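## Task

Lay exactly two rods end to end in one straight line so their combined length equals the green rod (8 cm). Neither may be the green rod, and no red rod may be used. Lengths by colour in cm: blue 1, magenta 2, grey 3, orange 4, lime 5, purple 6, red 7, green 8, pink 9, turquoise 10. Both train rods must lie flat with their ends touching or nearly touching. No second train may exist, and every rod outside the train must sit at least one rod-width away from it. The train must stay put without the robot holding it. Finish with the grippers released and the arms moved away.

## Robot and tools

Robot: two 7-joint arms, left_arm and right_arm, each with a parallel two-finger gripper. The names do not refer to image sides; left_arm is mounted on the +y side.

Frame: a single scene frame for everything. Origin on the table surface midway between the arms, +x out across the table, +z up. Positions are in metres, orientations are quaternions written w first (qw, qx, qy, qz). The gripper's fingers extend along its own +z axis and close along its own y axis. The reported end_effector_position is the point between the pads when shut; closed fingertips stick out about 22 mm past it (about 9 mm when fully open), and closing pushes the tips roughly 13 mm further out, so leave clearance above the table. Reported hand positions can be a bit off, more so far from the base.

The row: every command uses rows of 20 numbers covering both arms, even if one arm stays still. Order: left x, y, z, qw, qx, qy, qz, left gripper position, force_limit, speed, then the same ten for the right arm. x, y, z, q are an absolute target pose in the scene frame, not an offset. The three gripper numbers each run from -1 to 1. position: +1 fully open (85 mm), about -0.8 pads touching, -1 closes until blocked. force_limit: pad force, roughly 20 N at -1, 128 N at 0, 235 N at +1 (on a 40 mm object). speed: finger closing rate, about 20, 85, 150 mm/s at -1, 0, +1; faster closing grips slightly harder. To leave an arm untouched, resend its last reported pose and its previous three gripper numbers (a 0 is a real command). Keep quaternions constant by resending the same one rather than copying drifting reported values.

Tools:
- execute_actions(actions): a list of actions; each action is a table of 1 to 15 rows, one row per 1/30 s step; a short table repeats its final row to fill 15 steps. Empty list just returns state and images. Each action's target must be within 0.6 m of the gripper's current position along each gripper axis, or it is refused; if the first action is bad, nothing runs.
- move(target, speed, blocking): target is one 20-number row; each gripper travels a straight line to its absolute pose, both finishing together, lasting 0.5 to 10 s. speed is the path top speed in m/s, 0.002 to 0.5 (default 0.25); turning is capped at twice that in rad/s. Moves do not avoid obstacles or the other arm; grippers may lag or overshoot. Faster moves and targets set deeper past a contact press harder. blocking=false returns after 0.5 s while motion continues; then use wait or stop before any new motion command.
- wait(seconds): 0 to 10, holds last commands and returns state.
- stop(): brakes a running move; needs room, fingers keep moving.
- zoom_image(camera, region): region [x0, y0, x1, y1] in pixels, up to 504x504, from cam_head_left, cam_head_right, cam_left_wrist or cam_right_wrist.
- finished_scene(scene): ends the given scene (1 or 2) for good and reports success; only call once the train is complete and both grippers are open and clear.

Motion details: each step the controller clips the commanded pose to at most 70 mm and 16 degrees from the measured pose, so distant targets need several actions; position wins over orientation if both cannot be met. Hand target lines show the pose currently driven toward.

Results: the state line gives each gripper's position and quaternion. A move adds a move: line with its ending (done, off_target, moving, held, fault) and limits (paced = pose clipped; held = steps blocked by a check, after which the arm may lurch fast), plus distance to target. A pose unreachable line means the clearance check altered that arm's command. Step readings list positions at some steps; HELD marks held-back steps.

Gripping: send position -1 and keep it; object_status 2 means closed onto something (0 moving, 1 blocked while opening, 3 reached target or pads met, thin items may still be held). Changing position by 0.01 or more is needed before new force or speed apply. position_measured is in counts: 3 open, ~78 = 60 mm, ~130 = 40 mm, ~180 = 20 mm, ~230 pads meeting. touch_left (-y finger) and touch_right (+y finger) each give 28 cells in 7 groups of 4, from fingertip toward the arm; empty cells read near 0 with noise, about 30/140/240 at 10/50/100 N spread evenly.

Cameras: two head cameras and two wrist cameras, all 504x504, with calibration given as K, distortion and T_world_to_cam; use them to locate rods and check ends touching.

Avoid: knocking anything off the table (task fails), dropping or slamming rods, arms colliding or pushing each other, and hard pushes. Joint contact torque at the load limit (48.6 N m larger joints, 30.6 N m wrist joints) freezes that arm 10 s. Holding loads heats motors; MOTOR HOT appears from 60 °C and at 75 °C the arm sags (OVER-TEMPERATURE FAULT). Loose objects or held items may get brief random nudges, so recheck placement before finishing. Faster, smoother work with less effort is preferred.

Each tool is called after "Request:" as name([rows], argument=value, ...), one row to a line, values as JSON.

## Session

Request:
execute_actions(actions=[])

Scene clock: 0.00 s.
left_arm: end_effector_position=(+0.2070, +0.0842, +0.2521) position_measured=3 object_status=3 touch_left=n/a touch_right=n/a end_effector_quat_wxyz=(+0.261, +0.833, -0.461, -0.160) | right_arm: end_effector_position=(+0.2498, -0.3671, +0.1946) position_measured=3 object_status=3 touch_left=n/a touch_right=n/a end_effector_quat_wxyz=(-0.005, +0.449, +0.888, -0.093)
Joint positions: left_arm=[ 1.005  0.301 -0.709  1.948  0.573  1.511  3.678] | right_arm=[-0.372  0.151  0.161  2.101  0.145  1.011  0.416]
Joint velocities: left_arm=[-0.001 -0.     0.    -0.001  0.    -0.    -0.001] | right_arm=[ 0.    -0.     0.001  0.    -0.001  0.     0.   ]
Motor temperatures (°C, as the motors report them): left_arm=[36 29 27 30 43 39 44] | right_arm=[31 31 29 29 34 36 42]
Hand target (left_arm): +0.207, +0.084, +0.252; +0.261, +0.833, -0.461, -0.160
Hand target (right_arm): +0.250, -0.367, +0.195; -0.005, +0.449, +0.888, -0.093

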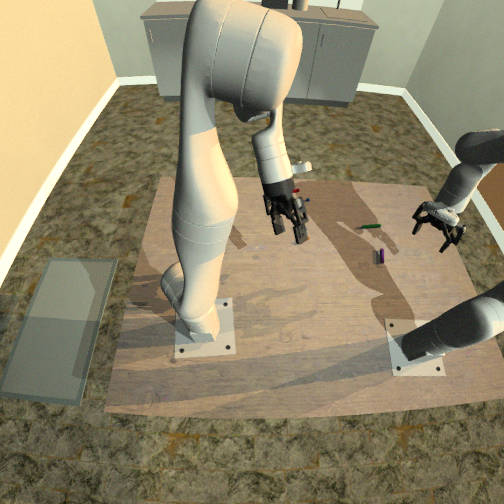

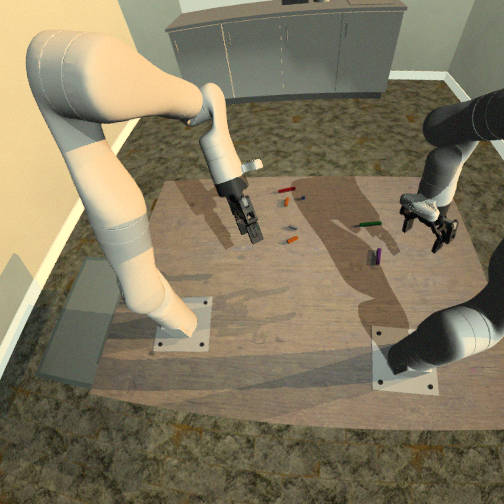

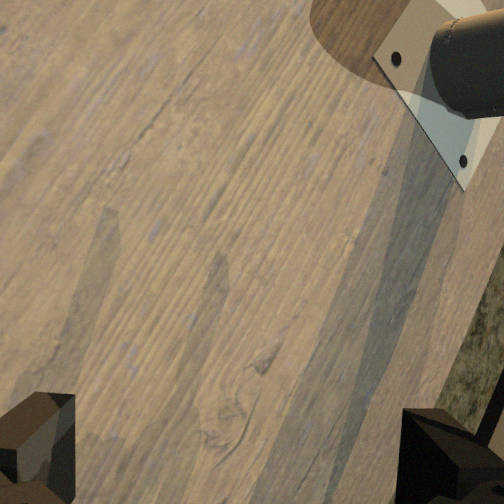

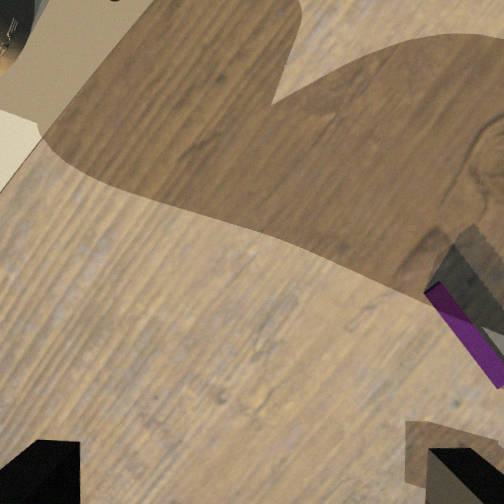

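Move the left arm out of view first.

Request:
move(target=[0.2,0.4,0.3,0,1,0,0,1,0,0,0.25,-0.367,0.195,-0.005,0.449,0.888,-0.093,1,0,0], speed=0.5)

Request:
zoom_image(camera="cam_head_right", region=[200,170,420,300])

Scene clock: 1.83 s.
left_arm: end_effector_position=(+0.2015, +0.3992, +0.2995) position_measured=3 object_status=3 touch_left=((5 10 -1 -7) (14 -3 -1 -1) (-5 -8 -2 7) (3 -13 -7 0) (4 -6 -5 -3) (6 8 3 0) (1 8 5 2)) touch_right=((-13 -24 -21 -5) (-3 -29 -15 25) (-3 -11 -6 14) (-9 10 -9 26) (1 21 -20 14) (22 -40 10 -11) (33 10 9 18)) end_effector_quat_wxyz=(+0.000, +1.000, -0.000, -0.000) | right_arm: end_effector_position=(+0.2500, -0.3670, +0.1950) position_measured=3 object_status=3 touch_left=((0 8 2 -1) (-1 8 9 -3) (-6 9 -13 -6) (5 -3 4 13) (4 5 -13 6) (12 2 -23 4) (17 20 8 -15)) touch_right=((15 -4 12 1) (0 2 -4 -3) (1 -6 0 -4) (-8 0 -1 -3) (7 6 7 14) (6 -15 -4 7) (11 -1 -7 8)) end_effector_quat_wxyz=(-0.005, +0.449, +0.889, -0.093)
Joint positions: left_arm=[ 0.733 -0.441 -0.735  2.091 -0.295  1.395  4.717] | right_arm=[-0.372  0.151  0.161  2.099  0.146  1.012  0.416]
Joint velocities: left_arm=[-0.004 -0.01  -0.003 -0.    -0.003  0.002  0.007] | right_arm=[ 0.001  0.001  0.    -0.001 -0.001 -0.     0.   ]
Motor temperatures (°C, as the motors report them): left_arm=[36 29 27 30 43 39 44] | right_arm=[31 31 29 29 34 36 42]
Hand target (left_arm): +0.201, +0.399, +0.300; +0.000, +1.000, +0.000, +0.000
Hand target (right_arm): +0.250, -0.367, +0.195; -0.005, +0.449, +0.889, -0.093
Off the commanded pose (left_arm): 0.002 m, 0 deg.
Off the commanded pose (right_arm): 0.000 m, 0 deg.
move: done
camera_calibration (this result's frames):
cam_left_wrist: T_world_to_cam=[[0.0508335, -0.998658, 0.00990518, 0.388513], [-0.998543, -0.0506426, 0.0186521, 0.265692], [-0.0181254, -0.0108389, -0.999777, 0.454926], [0, 0, 0, 1]] pos_world=[0.253801, 0.406378, 0.44602]
cam_right_wrist: T_world_to_cam=[[0.760917, 0.62106, -0.187857, 0.0801819], [0.63735, -0.769686, 0.0369919, -0.390871], [-0.121617, -0.147879, -0.981499, 0.315218], [0, 0, 0, 1]] pos_world=[0.226446, -0.304032, 0.338908]

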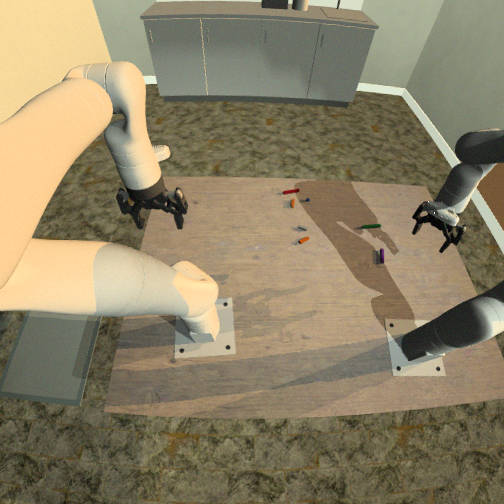

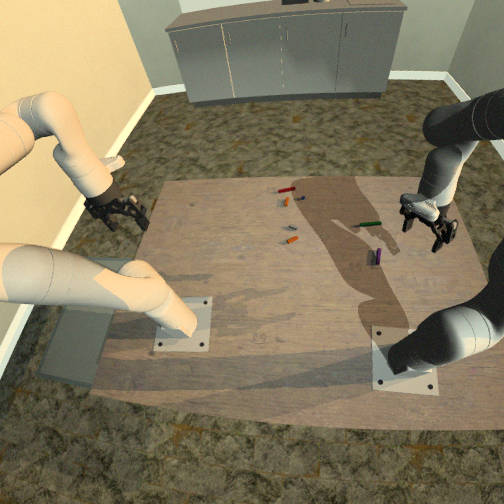

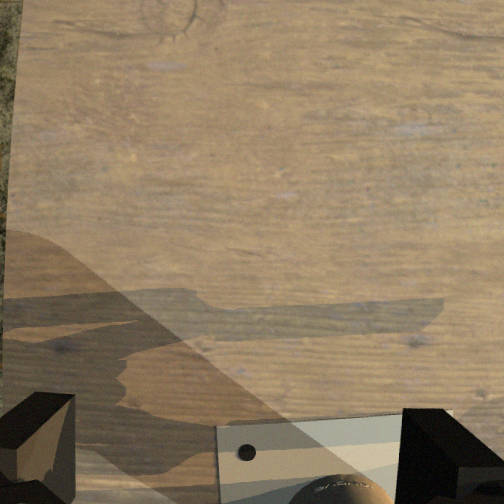

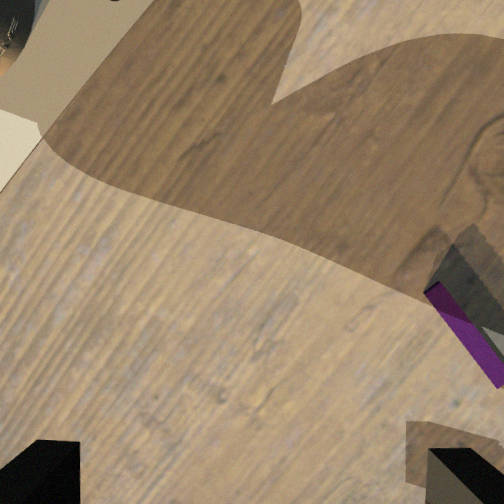

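Region (200, 170, 420, 300) of cam_head_right's 504x504 image, scaled by 2.291, with more detail than that image has; it fills the top 298 rows of this view, and the rest is white.

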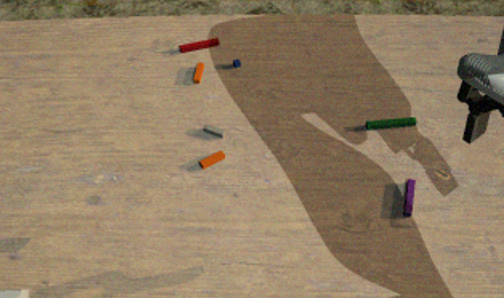

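Request:
move(target=[0.41,-0.03,0.3,0,1,0,0,1,0,0,0.25,-0.367,0.195,-0.005,0.449,0.888,-0.093,1,0,0], speed=0.5)

Scene clock: 3.87 s.
left_arm: end_effector_position=(+0.4086, -0.0295, +0.2996) position_measured=3 object_status=3 touch_left=((-3 8 -2 -9) (2 -12 5 0) (-14 -5 0 19) (9 2 -6 7) (5 0 2 -9) (-2 14 16 -2) (6 8 10 8)) touch_right=((-14 0 -44 42) (18 8 5 40) (-3 21 -3 4) (-2 6 -7 -4) (-40 10 18 -9) (-3 5 0 20) (-4 -5 -17 6)) end_effector_quat_wxyz=(-0.001, +1.000, +0.000, +0.001) | right_arm: end_effector_position=(+0.2500, -0.3670, +0.1950) position_measured=3 object_status=3 touch_left=((24 -24 32 -6) (31 1 -8 17) (16 9 -21 -22) (-7 22 4 4) (-3 -31 -3 14) (4 -13 17 0) (8 -18 -10 -12)) touch_right=((3 -13 -2 3) (0 3 8 0) (0 -1 4 1) (7 -17 4 1) (10 -9 4 2) (1 -10 -6 -2) (-3 1 -7 3)) end_effector_quat_wxyz=(-0.005, +0.449, +0.889, -0.093)
Joint positions: left_arm=[ 0.972  0.485 -0.286  1.235  0.13   1.439  5.318] | right_arm=[-0.372  0.151  0.161  2.099  0.146  1.012  0.416]
Joint velocities: left_arm=[-0.002  0.013 -0.    -0.004 -0.     0.001  0.001] | right_arm=[-0.001  0.    -0.    -0.001  0.002  0.    -0.   ]
Motor temperatures (°C, as the motors report them): left_arm=[36 29 27 30 43 39 44] | right_arm=[31 31 29 29 34 36 42]
Hand target (left_arm): +0.409, -0.029, +0.299; -0.001, +1.000, +0.001, +0.000
Hand target (right_arm): +0.250, -0.367, +0.195; -0.005, +0.449, +0.889, -0.093
Off the commanded pose (left_arm): 0.002 m, 0 deg.
Off the commanded pose (right_arm): 0.000 m, 0 deg.
move: done; limits=paced
camera_calibration (this result's frames):
cam_left_wrist: T_world_to_cam=[[0.0523827, -0.998595, 0.00803974, -0.0502062], [-0.998491, -0.052241, 0.0169258, 0.451154], [-0.016482, -0.00891422, -0.999824, 0.453529], [0, 0, 0, 1]] pos_world=[0.460578, -0.022524, 0.446217]
cam_right_wrist: T_world_to_cam=[[0.760914, 0.621062, -0.18786, 0.0801826], [0.637352, -0.769684, 0.0369907, -0.390871], [-0.121619, -0.14788, -0.981499, 0.315217], [0, 0, 0, 1]] pos_world=[0.226447, -0.304032, 0.338907]

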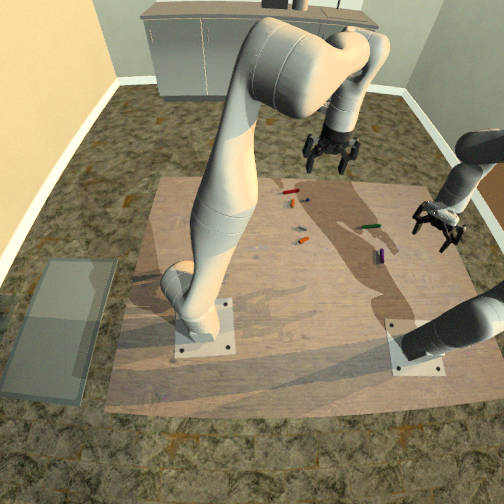

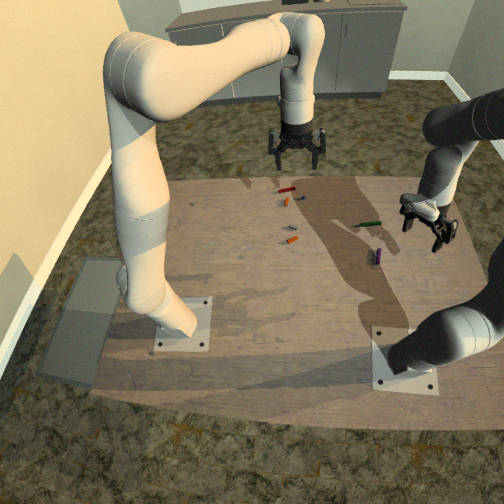

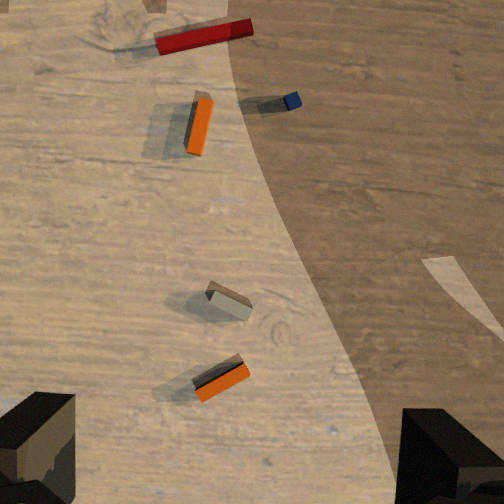

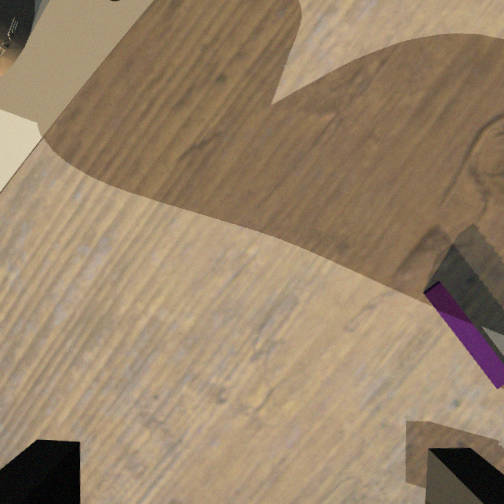

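Request:
move(target=[0.546,0.019,0.08,0,0.998,-0.061,0,1,0,0,0.25,-0.367,0.195,-0.005,0.449,0.888,-0.093,1,0,0], speed=0.4)

Scene clock: 5.50 s.
left_arm: end_effector_position=(+0.5453, +0.0183, +0.0801) position_measured=3 object_status=3 touch_left=((5 -1 -3 -17) (2 -3 -1 -4) (-3 -13 -4 4) (-2 4 -2 2) (-1 4 2 -17) (4 8 5 -6) (0 13 4 18)) touch_right=((-10 -16 -17 17) (5 -34 -14 -16) (2 4 -17 -9) (-17 -20 6 -35) (-23 -1 3 3) (15 2 12 7) (33 1 7 2)) end_effector_quat_wxyz=(+0.001, +0.998, -0.061, -0.000) | right_arm: end_effector_position=(+0.2500, -0.3670, +0.1950) position_measured=3 object_status=3 touch_left=((5 -25 -2 4) (2 8 -15 2) (13 6 3 -12) (-13 10 -8 9) (15 21 11 -11) (8 5 4 26) (6 -11 -14 7)) touch_right=((16 -4 3 3) (8 -3 0 1) (-1 -9 5 10) (2 -4 -3 -1) (0 -7 -1 1) (7 -12 -2 0) (18 8 -22 4)) end_effector_quat_wxyz=(-0.005, +0.449, +0.889, -0.093)
Joint positions: left_arm=[ 0.713  0.864 -0.247  1.27   0.221  1.033  4.931] | right_arm=[-0.372  0.151  0.161  2.099  0.146  1.012  0.416]
Joint velocities: left_arm=[-0.001  0.004 -0.    -0.     0.001  0.    -0.001] | right_arm=[-0.002 -0.    -0.     0.    -0.    -0.001  0.   ]
Motor temperatures (°C, as the motors report them): left_arm=[36 29 27 30 43 39 44] | right_arm=[31 31 29 29 34 36 42]
Hand target (left_arm): +0.545, +0.018, +0.080; +0.001, +0.998, -0.061, -0.001
Hand target (right_arm): +0.250, -0.367, +0.195; -0.005, +0.449, +0.889, -0.093
Off the commanded pose (left_arm): 0.001 m, 0 deg.
Off the commanded pose (right_arm): 0.000 m, 0 deg.
move: done
camera_calibration (this result's frames):
cam_left_wrist: T_world_to_cam=[[-0.0705511, -0.997437, 0.0119316, 0.0588383], [-0.997301, 0.0707751, 0.0195264, 0.590751], [-0.0203208, -0.0105218, -0.999738, 0.238877], [0, 0, 0, 1]] pos_world=[0.598162, 0.0193905, 0.226578]
cam_right_wrist: T_world_to_cam=[[0.760914, 0.621062, -0.18786, 0.0801826], [0.637352, -0.769684, 0.0369908, -0.390871], [-0.121619, -0.14788, -0.981499, 0.315217], [0, 0, 0, 1]] pos_world=[0.226447, -0.304032, 0.338907]

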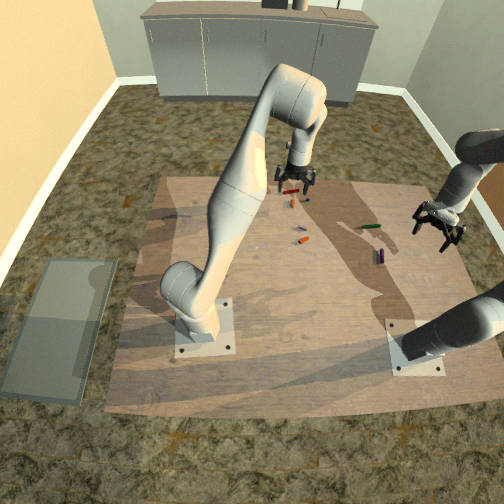

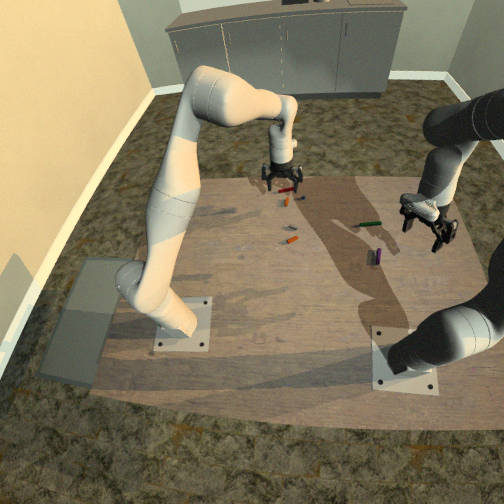

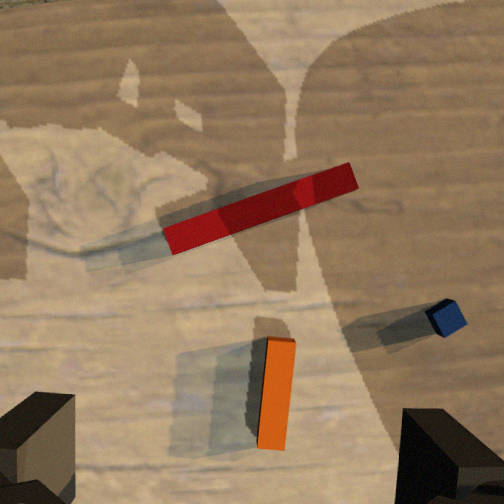

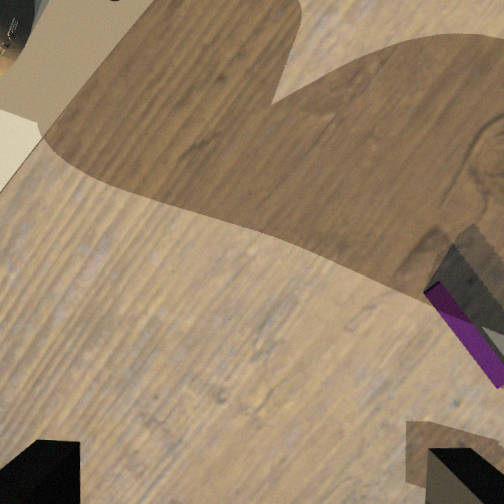

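Request:
execute_actions([
  [[0.546,0.008,0.05,0,0.998,-0.061,0,1,0,0,0.25,-0.367,0.195,-0.005,0.449,0.888,-0.093,1,0,0]],
  [[0.546,0.008,0.027,0,0.998,-0.061,0,1,0,0,0.25,-0.367,0.195,-0.005,0.449,0.888,-0.093,1,0,0]],
  [[0.546,0.008,0.027,0,0.998,-0.061,0,-1,-0.5,1,0.25,-0.367,0.195,-0.005,0.449,0.888,-0.093,1,0,0]],
  [[0.546,0.008,0.027,0,0.998,-0.061,0,-1,-0.5,1,0.25,-0.367,0.195,-0.005,0.449,0.888,-0.093,1,0,0]],
])

Scene clock: 7.77 s.
left_arm: end_effector_position=(+0.5461, +0.0080, +0.0271) position_measured=210 object_status=2 touch_left=((515 560 500 398) (111 139 117 92) (-14 -7 -4 12) (-5 -14 -5 1) (4 -8 1 1) (6 9 9 7) (-2 7 1 -1)) touch_right=((505 515 631 503) (96 114 106 119) (-11 -25 -8 16) (11 -7 -10 -9) (-16 -18 16 -5) (12 12 2 -5) (-4 16 9 9)) end_effector_quat_wxyz=(+0.000, +0.998, -0.061, +0.000) | right_arm: end_effector_position=(+0.2500, -0.3670, +0.1950) position_measured=3 object_status=3 touch_left=((11 -24 -15 17) (-5 -13 27 14) (7 5 -21 -3) (-4 13 -5 -1) (-36 -13 -1 -3) (7 -6 -15 4) (-16 -24 9 16)) touch_right=((5 -4 3 -4) (3 8 -2 -14) (-2 -14 10 1) (4 -3 10 6) (-5 -10 3 7) (3 1 -11 2) (-1 4 -4 -1)) end_effector_quat_wxyz=(-0.005, +0.449, +0.889, -0.093)
Joint positions: left_arm=[ 0.723  0.95  -0.235  1.278  0.237  0.94   4.937] | right_arm=[-0.372  0.151  0.161  2.099  0.146  1.012  0.416]
Joint velocities: left_arm=[ 0. -0.  0. -0. -0. -0. -0.] | right_arm=[ 0.001  0.001  0.001 -0.001 -0.001  0.    -0.   ]
Motor temperatures (°C, as the motors report them): left_arm=[36 29 27 30 43 39 44] | right_arm=[31 31 29 29 34 36 42]
Hand target (left_arm): +0.546, +0.008, +0.027; +0.000, +0.998, -0.061, -0.000
Hand target (right_arm): +0.250, -0.367, +0.195; -0.005, +0.449, +0.889, -0.093
Off the commanded pose (left_arm): 0.000 m, 0 deg.
Off the commanded pose (right_arm): 0.000 m, 0 deg.
Step readings (end_effector_position; steps 1 to 15: 1st action; 16 to 30: 2nd action; 31 to 45: 3rd action; 46 to 60: 4th action):
0: left_arm (+0.5453, +0.0184, +0.0800) | right_arm (+0.2500, -0.3670, +0.1950)
1: left_arm (+0.5452, +0.0183, +0.0792) | right_arm (+0.2500, -0.3670, +0.1950)
2: left_arm (+0.5455, +0.0174, +0.0761) | right_arm (+0.2500, -0.3670, +0.1950)
4: left_arm (+0.5456, +0.0128, +0.0612) | right_arm (+0.2500, -0.3670, +0.1950)
8: left_arm (+0.5455, +0.0078, +0.0507) | right_arm (+0.2500, -0.3670, +0.1950)
15: left_arm (+0.5459, +0.0081, +0.0502) | right_arm (+0.2500, -0.3670, +0.1950)
16: left_arm (+0.5459, +0.0081, +0.0493) | right_arm (+0.2500, -0.3670, +0.1950)
17: left_arm (+0.5461, +0.0082, +0.0457) | right_arm (+0.2500, -0.3670, +0.1950)
19: left_arm (+0.5458, +0.0086, +0.0320) | right_arm (+0.2500, -0.3670, +0.1950)
23: left_arm (+0.5458, +0.0078, +0.0274) | right_arm (+0.2500, -0.3670, +0.1950)
30: left_arm (+0.5459, +0.0080, +0.0271) | right_arm (+0.2500, -0.3670, +0.1950)
31: left_arm (+0.5460, +0.0080, +0.0271) | right_arm (+0.2500, -0.3670, +0.1950)
32: left_arm (+0.5460, +0.0080, +0.0270) | right_arm (+0.2500, -0.3670, +0.1950)
34: left_arm (+0.5460, +0.0080, +0.0270) | right_arm (+0.2500, -0.3670, +0.1950)
38: left_arm (+0.5460, +0.0080, +0.0270) | right_arm (+0.2500, -0.3670, +0.1950)
45: left_arm (+0.5460, +0.0080, +0.0270) | right_arm (+0.2500, -0.3670, +0.1950)
46: left_arm (+0.5460, +0.0080, +0.0270) | right_arm (+0.2500, -0.3670, +0.1950)
47: left_arm (+0.5460, +0.0080, +0.0270) | right_arm (+0.2500, -0.3670, +0.1950)
49: left_arm (+0.5462, +0.0079, +0.0273) | right_arm (+0.2500, -0.3670, +0.1950)
53: left_arm (+0.5461, +0.0080, +0.0271) | right_arm (+0.2500, -0.3670, +0.1950)
60: end_effector_position above
camera_calibration (this result's frames):
cam_left_wrist: T_world_to_cam=[[-0.0705044, -0.997463, 0.00985882, 0.0492328], [-0.99733, 0.0706768, 0.0183976, 0.593365], [-0.0190477, -0.00853538, -0.999782, 0.185094], [0, 0, 0, 1]] pos_world=[0.598777, 0.00875057, 0.173652]
cam_right_wrist: T_world_to_cam=[[0.760914, 0.621062, -0.18786, 0.0801824], [0.637352, -0.769684, 0.0369906, -0.390871], [-0.121619, -0.147879, -0.981499, 0.315217], [0, 0, 0, 1]] pos_world=[0.226447, -0.304032, 0.338907]

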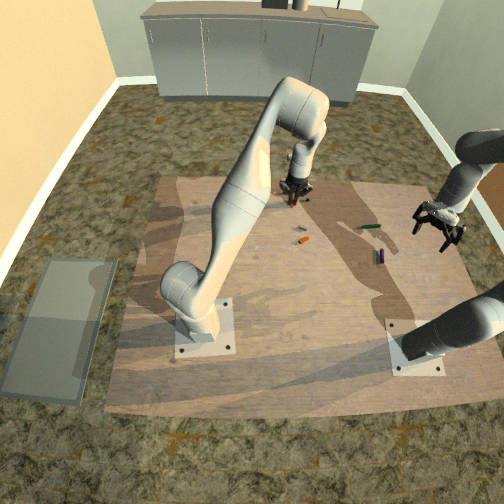

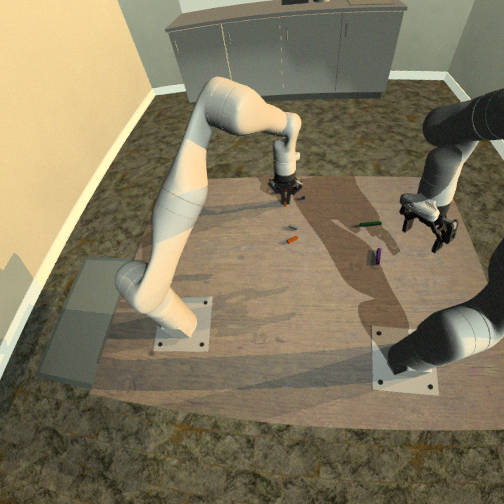

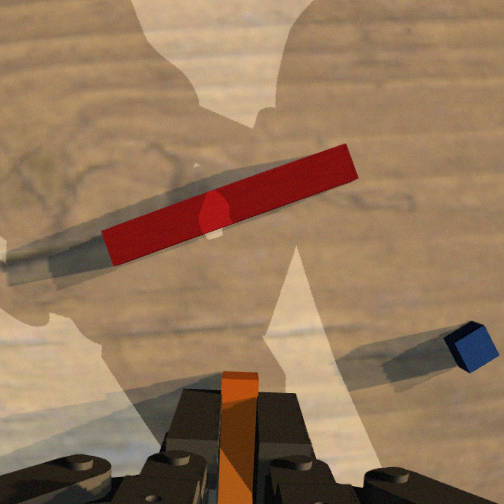

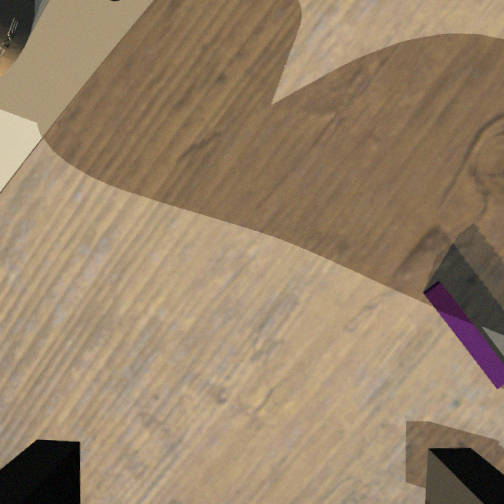

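Request:
move(target=[0.345,0.017,0.07,0,0.870,-0.492,0,-1,-0.5,1,0.25,-0.367,0.195,-0.005,0.449,0.888,-0.093,1,0,0], speed=0.3)

Scene clock: 9.80 s.
left_arm: end_effector_position=(+0.3452, +0.0184, +0.0702) position_measured=210 object_status=2 touch_left=((516 566 507 392) (107 135 114 93) (-3 -15 -13 10) (10 5 8 -6) (10 0 -7 -10) (-9 10 9 4) (0 1 5 -4)) touch_right=((517 539 599 469) (112 86 114 106) (-4 2 8 -18) (26 -3 4 -10) (-9 -25 1 4) (-27 22 -16 -18) (-3 5 12 -25)) end_effector_quat_wxyz=(-0.001, +0.870, -0.493, -0.000) | right_arm: end_effector_position=(+0.2500, -0.3670, +0.1950) position_measured=3 object_status=3 touch_left=((-13 -27 25 8) (17 26 15 -25) (-2 9 10 5) (20 20 4 25) (-3 -1 -15 -24) (-8 -5 21 -8) (3 -21 -1 -21)) touch_right=((5 -3 -3 -2) (1 -2 -15 -3) (-2 -3 1 -3) (-7 11 6 8) (1 -7 4 -2) (9 3 -3 3) (2 2 -2 5)) end_effector_quat_wxyz=(-0.005, +0.449, +0.889, -0.093)
Joint positions: left_arm=[ 0.84   0.588 -0.034  1.902  0.028  0.653  4.376] | right_arm=[-0.372  0.151  0.161  2.099  0.146  1.012  0.416]
Joint velocities: left_arm=[-0.001 -0.008 -0.     0.001 -0.001 -0.001 -0.001] | right_arm=[ 0.001 -0.    -0.001 -0.001 -0.001  0.001  0.   ]
Motor temperatures (°C, as the motors report them): left_arm=[36 29 27 30 43 39 44] | right_arm=[31 31 29 29 34 36 42]
Hand target (left_arm): +0.345, +0.018, +0.071; -0.001, +0.870, -0.493, +0.000
Hand target (right_arm): +0.250, -0.367, +0.195; -0.005, +0.449, +0.889, -0.093
Off the commanded pose (left_arm): 0.001 m, 0 deg.
Off the commanded pose (right_arm): 0.000 m, 0 deg.
move: done
camera_calibration (this result's frames):
cam_left_wrist: T_world_to_cam=[[-0.829741, -0.558093, 0.00789577, 0.299214], [-0.557866, 0.829687, 0.0201351, 0.225747], [-0.0177883, 0.0123021, -0.999766, 0.223562], [0, 0, 0, 1]] pos_world=[0.378183, -0.0230604, 0.216602]
cam_right_wrist: T_world_to_cam=[[0.760914, 0.621062, -0.18786, 0.0801827], [0.637352, -0.769684, 0.0369907, -0.390871], [-0.121619, -0.14788, -0.981499, 0.315217], [0, 0, 0, 1]] pos_world=[0.226447, -0.304032, 0.338907]

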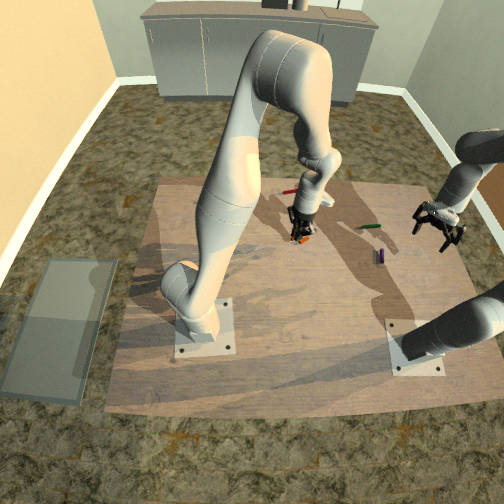

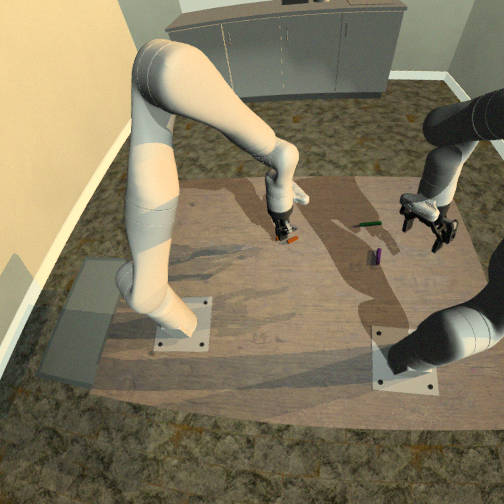

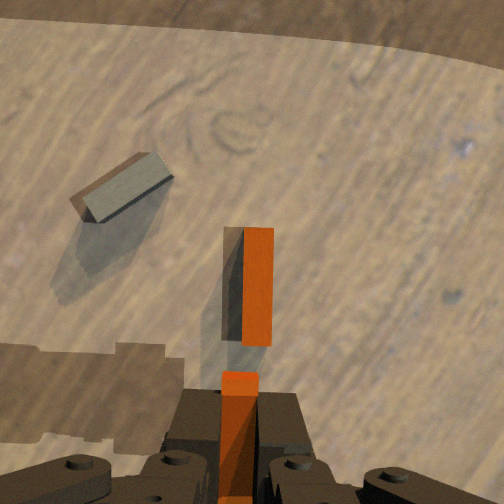

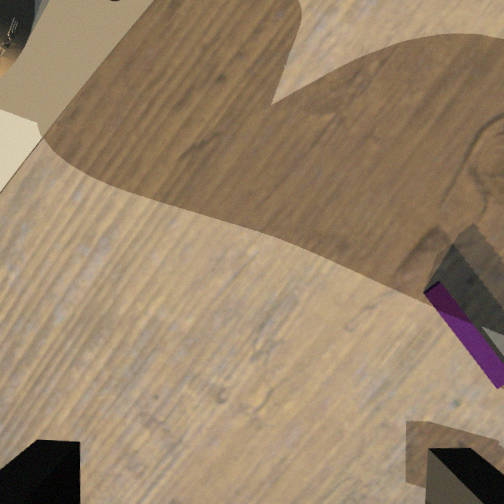

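Request:
execute_actions([
  [[0.3396,0.017,0.045,0,0.870,-0.492,0,-1,-0.5,1,0.25,-0.367,0.195,-0.005,0.449,0.888,-0.093,1,0,0]],
  [[0.3396,0.017,0.028,0,0.870,-0.492,0,-1,-0.5,1,0.25,-0.367,0.195,-0.005,0.449,0.888,-0.093,1,0,0]],
  [[0.3396,0.017,0.028,0,0.870,-0.492,0,0.2,-0.5,0,0.25,-0.367,0.195,-0.005,0.449,0.888,-0.093,1,0,0]],
  [[0.3396,0.017,0.09,0,0.870,-0.492,0,0.2,-0.5,0,0.25,-0.367,0.195,-0.005,0.449,0.888,-0.093,1,0,0]],
  [[0.3396,0.017,0.15,0,0.870,-0.492,0,0.2,-0.5,0,0.25,-0.367,0.195,-0.005,0.449,0.888,-0.093,1,0,0]],
])

Scene clock: 12.57 s.
left_arm: end_effector_position=(+0.3397, +0.0170, +0.1495) position_measured=104 object_status=3 touch_left=((-4 3 10 -6) (8 -1 12 1) (-8 -13 -4 15) (4 -3 -5 10) (16 -11 -5 -7) (-1 13 4 2) (-1 1 9 2)) touch_right=((2 -21 -11 -17) (12 7 -25 -3) (-6 7 -11 21) (0 -17 9 34) (-11 6 -31 -8) (-5 8 -10 -30) (6 3 -6 15)) end_effector_quat_wxyz=(-0.000, +0.870, -0.492, -0.000) | right_arm: end_effector_position=(+0.2500, -0.3670, +0.1950) position_measured=3 object_status=3 touch_left=((19 7 11 11) (11 -5 5 -4) (-3 14 -3 -19) (24 11 15 -15) (-1 5 2 -25) (14 13 -5 -8) (5 -26 -19 9)) touch_right=((3 4 -6 -8) (-1 4 -6 -9) (-1 -9 0 9) (-2 -5 4 7) (4 -7 1 7) (8 -12 0 -6) (9 -3 -4 4)) end_effector_quat_wxyz=(-0.005, +0.449, +0.889, -0.093)
Joint positions: left_arm=[ 0.851  0.441 -0.034  1.824  0.019  0.878  4.395] | right_arm=[-0.372  0.151  0.161  2.099  0.146  1.012  0.416]
Joint velocities: left_arm=[-0.001 -0.009  0.    -0.001  0.     0.    -0.   ] | right_arm=[-0.    -0.     0.    -0.     0.    -0.001 -0.   ]
Motor temperatures (°C, as the motors report them): left_arm=[36 29 27 30 43 39 44] | right_arm=[31 31 29 29 34 36 42]
Hand target (left_arm): +0.340, +0.017, +0.150; -0.000, +0.870, -0.492, +0.000
Hand target (right_arm): +0.250, -0.367, +0.195; -0.005, +0.449, +0.889, -0.093
Off the commanded pose (left_arm): 0.001 m, 0 deg.
Off the commanded pose (right_arm): 0.000 m, 0 deg.
Step readings (end_effector_position; steps 1 to 15: 1st action; 16 to 30: 2nd action; 31 to 45: 3rd action; 46 to 60: 4th action; 61 to 75: 5th action):
0: left_arm (+0.3453, +0.0183, +0.0705) | right_arm (+0.2500, -0.3670, +0.1950)
1: left_arm (+0.3451, +0.0183, +0.0698) | right_arm (+0.2500, -0.3670, +0.1950)
2: left_arm (+0.3443, +0.0183, +0.0666) | right_arm (+0.2500, -0.3670, +0.1950)
4: left_arm (+0.3407, +0.0183, +0.0532) | right_arm (+0.2500, -0.3670, +0.1950)
8: left_arm (+0.3399, +0.0168, +0.0460) | right_arm (+0.2500, -0.3670, +0.1950)
15: left_arm (+0.3396, +0.0170, +0.0452) | right_arm (+0.2500, -0.3670, +0.1950)
16: left_arm (+0.3395, +0.0171, +0.0445) | right_arm (+0.2500, -0.3670, +0.1950)
17: left_arm (+0.3394, +0.0173, +0.0416) | right_arm (+0.2500, -0.3670, +0.1950)
19: left_arm (+0.3389, +0.0177, +0.0317) | right_arm (+0.2500, -0.3670, +0.1950)
23: left_arm (+0.3398, +0.0167, +0.0288) | right_arm (+0.2500, -0.3670, +0.1950)
30: left_arm (+0.3396, +0.0170, +0.0281) | right_arm (+0.2500, -0.3670, +0.1950)
31: left_arm (+0.3396, +0.0170, +0.0281) | right_arm (+0.2500, -0.3670, +0.1950)
32: left_arm (+0.3396, +0.0170, +0.0280) | right_arm (+0.2500, -0.3670, +0.1950)
34: left_arm (+0.3396, +0.0170, +0.0280) | right_arm (+0.2500, -0.3670, +0.1950)
38: left_arm (+0.3396, +0.0170, +0.0280) | right_arm (+0.2500, -0.3670, +0.1950)
45: left_arm (+0.3396, +0.0170, +0.0280) | right_arm (+0.2500, -0.3670, +0.1950)
46: left_arm (+0.3397, +0.0169, +0.0286) | right_arm (+0.2500, -0.3670, +0.1950)
47: left_arm (+0.3399, +0.0167, +0.0314) | right_arm (+0.2500, -0.3670, +0.1950)
49: left_arm (+0.3407, +0.0160, +0.0449) | right_arm (+0.2500, -0.3670, +0.1950)
53: left_arm (+0.3402, +0.0166, +0.0810) | right_arm (+0.2500, -0.3670, +0.1950)
60: left_arm (+0.3396, +0.0172, +0.0892) | right_arm (+0.2500, -0.3670, +0.1950)
61: left_arm (+0.3397, +0.0170, +0.0901) | right_arm (+0.2500, -0.3670, +0.1950)
62: left_arm (+0.3399, +0.0168, +0.0933) | right_arm (+0.2500, -0.3670, +0.1950)
64: left_arm (+0.3406, +0.0162, +0.1086) | right_arm (+0.2500, -0.3670, +0.1950)
68: left_arm (+0.3400, +0.0169, +0.1444) | right_arm (+0.2500, -0.3670, +0.1950)
75: end_effector_position above
camera_calibration (this result's frames):
cam_left_wrist: T_world_to_cam=[[-0.829212, -0.55885, 0.00967945, 0.292812], [-0.558611, 0.829197, 0.0196321, 0.222527], [-0.0189976, 0.0108721, -0.99976, 0.303218], [0, 0, 0, 1]] pos_world=[0.372869, -0.0241772, 0.295942]
cam_right_wrist: T_world_to_cam=[[0.760914, 0.621062, -0.18786, 0.0801825], [0.637352, -0.769684, 0.0369907, -0.390871], [-0.121619, -0.14788, -0.981499, 0.315217], [0, 0, 0, 1]] pos_world=[0.226447, -0.304032, 0.338907]

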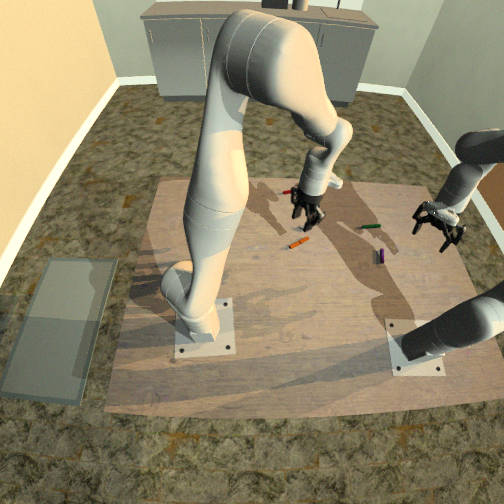

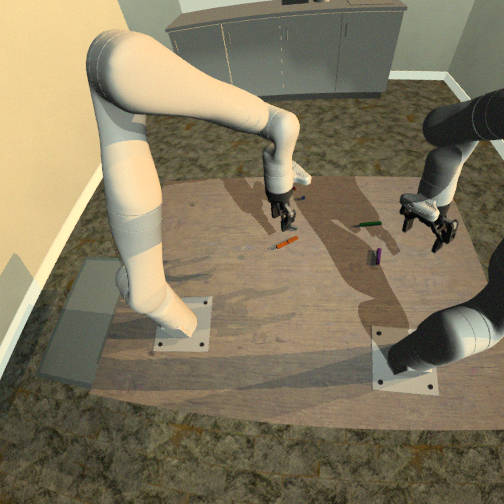

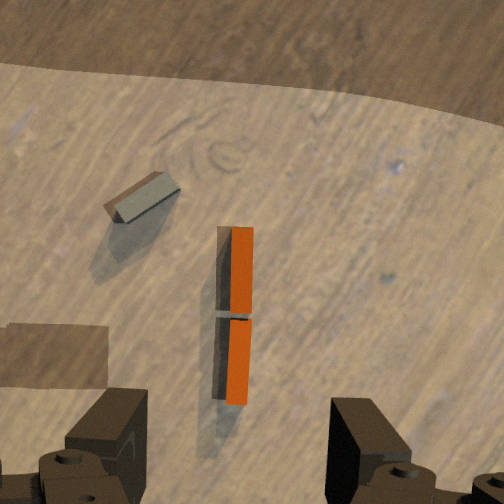

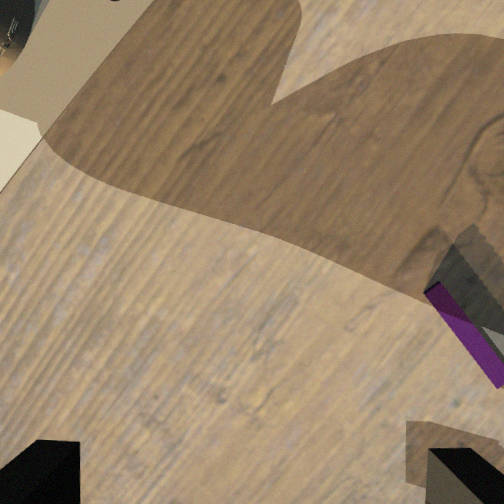

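Request:
move(target=[0.2,0.4,0.3,0,1,0,0,0.2,-0.5,0,0.25,-0.367,0.195,-0.005,0.449,0.888,-0.093,1,0,0], speed=0.5)

Request:
zoom_image(camera="cam_head_right", region=[200,170,420,300])

Scene clock: 14.40 s.
left_arm: end_effector_position=(+0.2016, +0.3984, +0.3004) position_measured=104 object_status=3 touch_left=((10 -5 1 -16) (2 -3 15 10) (-11 -11 -1 4) (11 -4 -4 12) (11 -12 -4 -13) (-1 12 6 -12) (-2 -2 13 0)) touch_right=((-3 -9 -34 -5) (15 52 -1 13) (-9 5 0 2) (-1 -8 -26 18) (-2 -5 -4 -26) (-8 18 0 -7) (10 -7 4 10)) end_effector_quat_wxyz=(+0.002, +1.000, -0.000, -0.001) | right_arm: end_effector_position=(+0.2500, -0.3670, +0.1950) position_measured=3 object_status=3 touch_left=((-19 -26 14 -14) (-18 19 -15 1) (1 -17 -16 -7) (-12 22 -2 -25) (0 23 27 -17) (4 -14 16 -5) (9 -14 5 8)) touch_right=((3 2 0 0) (0 5 -1 -4) (-10 -11 5 -1) (-4 -10 11 -2) (1 2 10 8) (1 -13 -6 1) (7 4 -6 -3)) end_effector_quat_wxyz=(-0.005, +0.449, +0.889, -0.093)
Joint positions: left_arm=[ 0.42  -0.362 -0.594  2.09  -0.2    1.363  4.515] | right_arm=[-0.372  0.151  0.161  2.099  0.146  1.012  0.416]
Joint velocities: left_arm=[-0.001 -0.004 -0.    -0.001 -0.     0.001 -0.   ] | right_arm=[ 0.    -0.    -0.    -0.001  0.001 -0.001 -0.   ]
Motor temperatures (°C, as the motors report them): left_arm=[36 29 27 30 43 39 44] | right_arm=[31 31 29 29 34 36 42]
Hand target (left_arm): +0.202, +0.398, +0.300; +0.002, +1.000, -0.000, -0.001
Hand target (right_arm): +0.250, -0.367, +0.195; -0.005, +0.449, +0.889, -0.093
Off the commanded pose (left_arm): 0.002 m, 0 deg.
Off the commanded pose (right_arm): 0.000 m, 0 deg.
move: done; limits=paced
camera_calibration (this result's frames):
cam_left_wrist: T_world_to_cam=[[0.0512004, -0.998591, 0.0139717, 0.386405], [-0.998482, -0.0509007, 0.0210238, 0.265055], [-0.020283, -0.0150269, -0.999681, 0.457884], [0, 0, 0, 1]] pos_world=[0.254156, 0.406232, 0.446766]
cam_right_wrist: T_world_to_cam=[[0.760914, 0.621062, -0.18786, 0.0801825], [0.637353, -0.769684, 0.0369906, -0.390871], [-0.121619, -0.147879, -0.981499, 0.315217], [0, 0, 0, 1]] pos_world=[0.226447, -0.304032, 0.338907]

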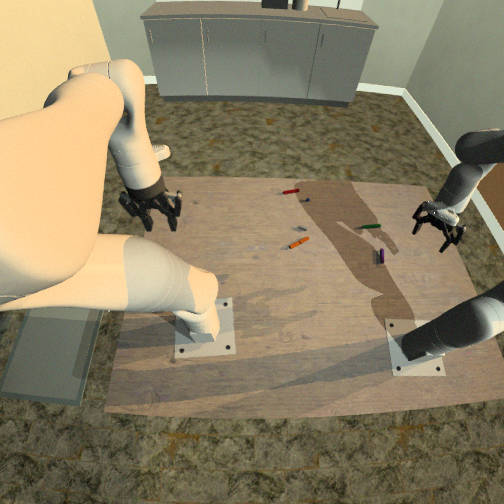

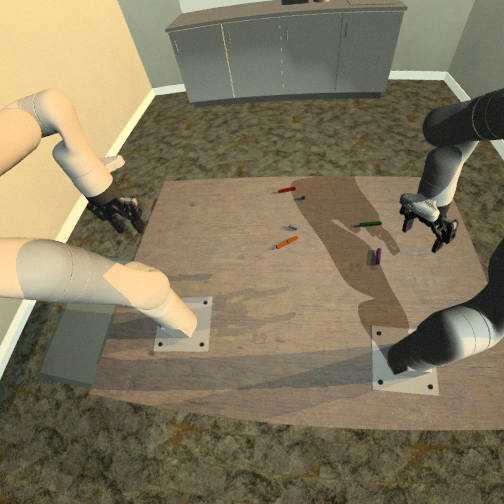

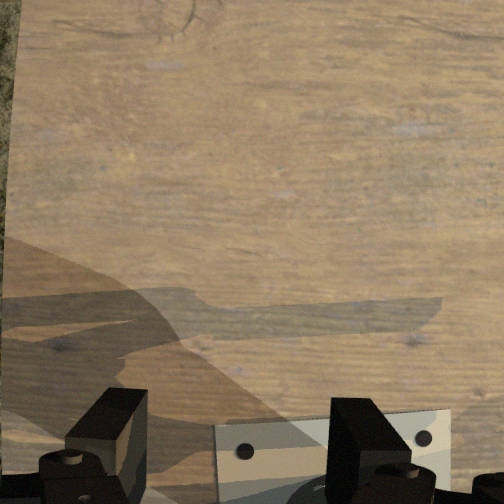

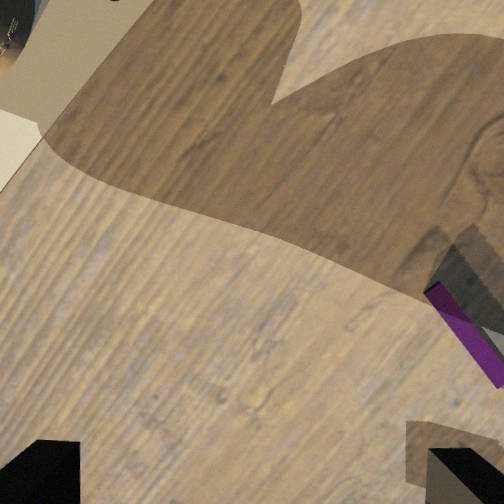

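Region (200, 170, 420, 300) of cam_head_right's 504x504 image, scaled by 2.291, with more detail than that image has; it fills the top 298 rows of this view, and the rest is white.

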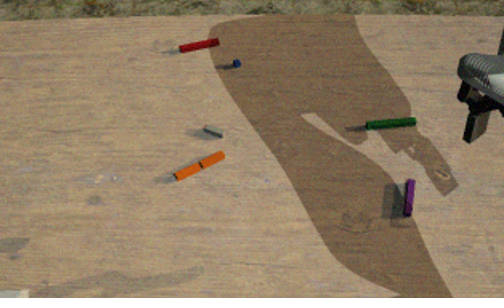

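Request:
finished_scene(scene=1)

The scene is finished: the task was done.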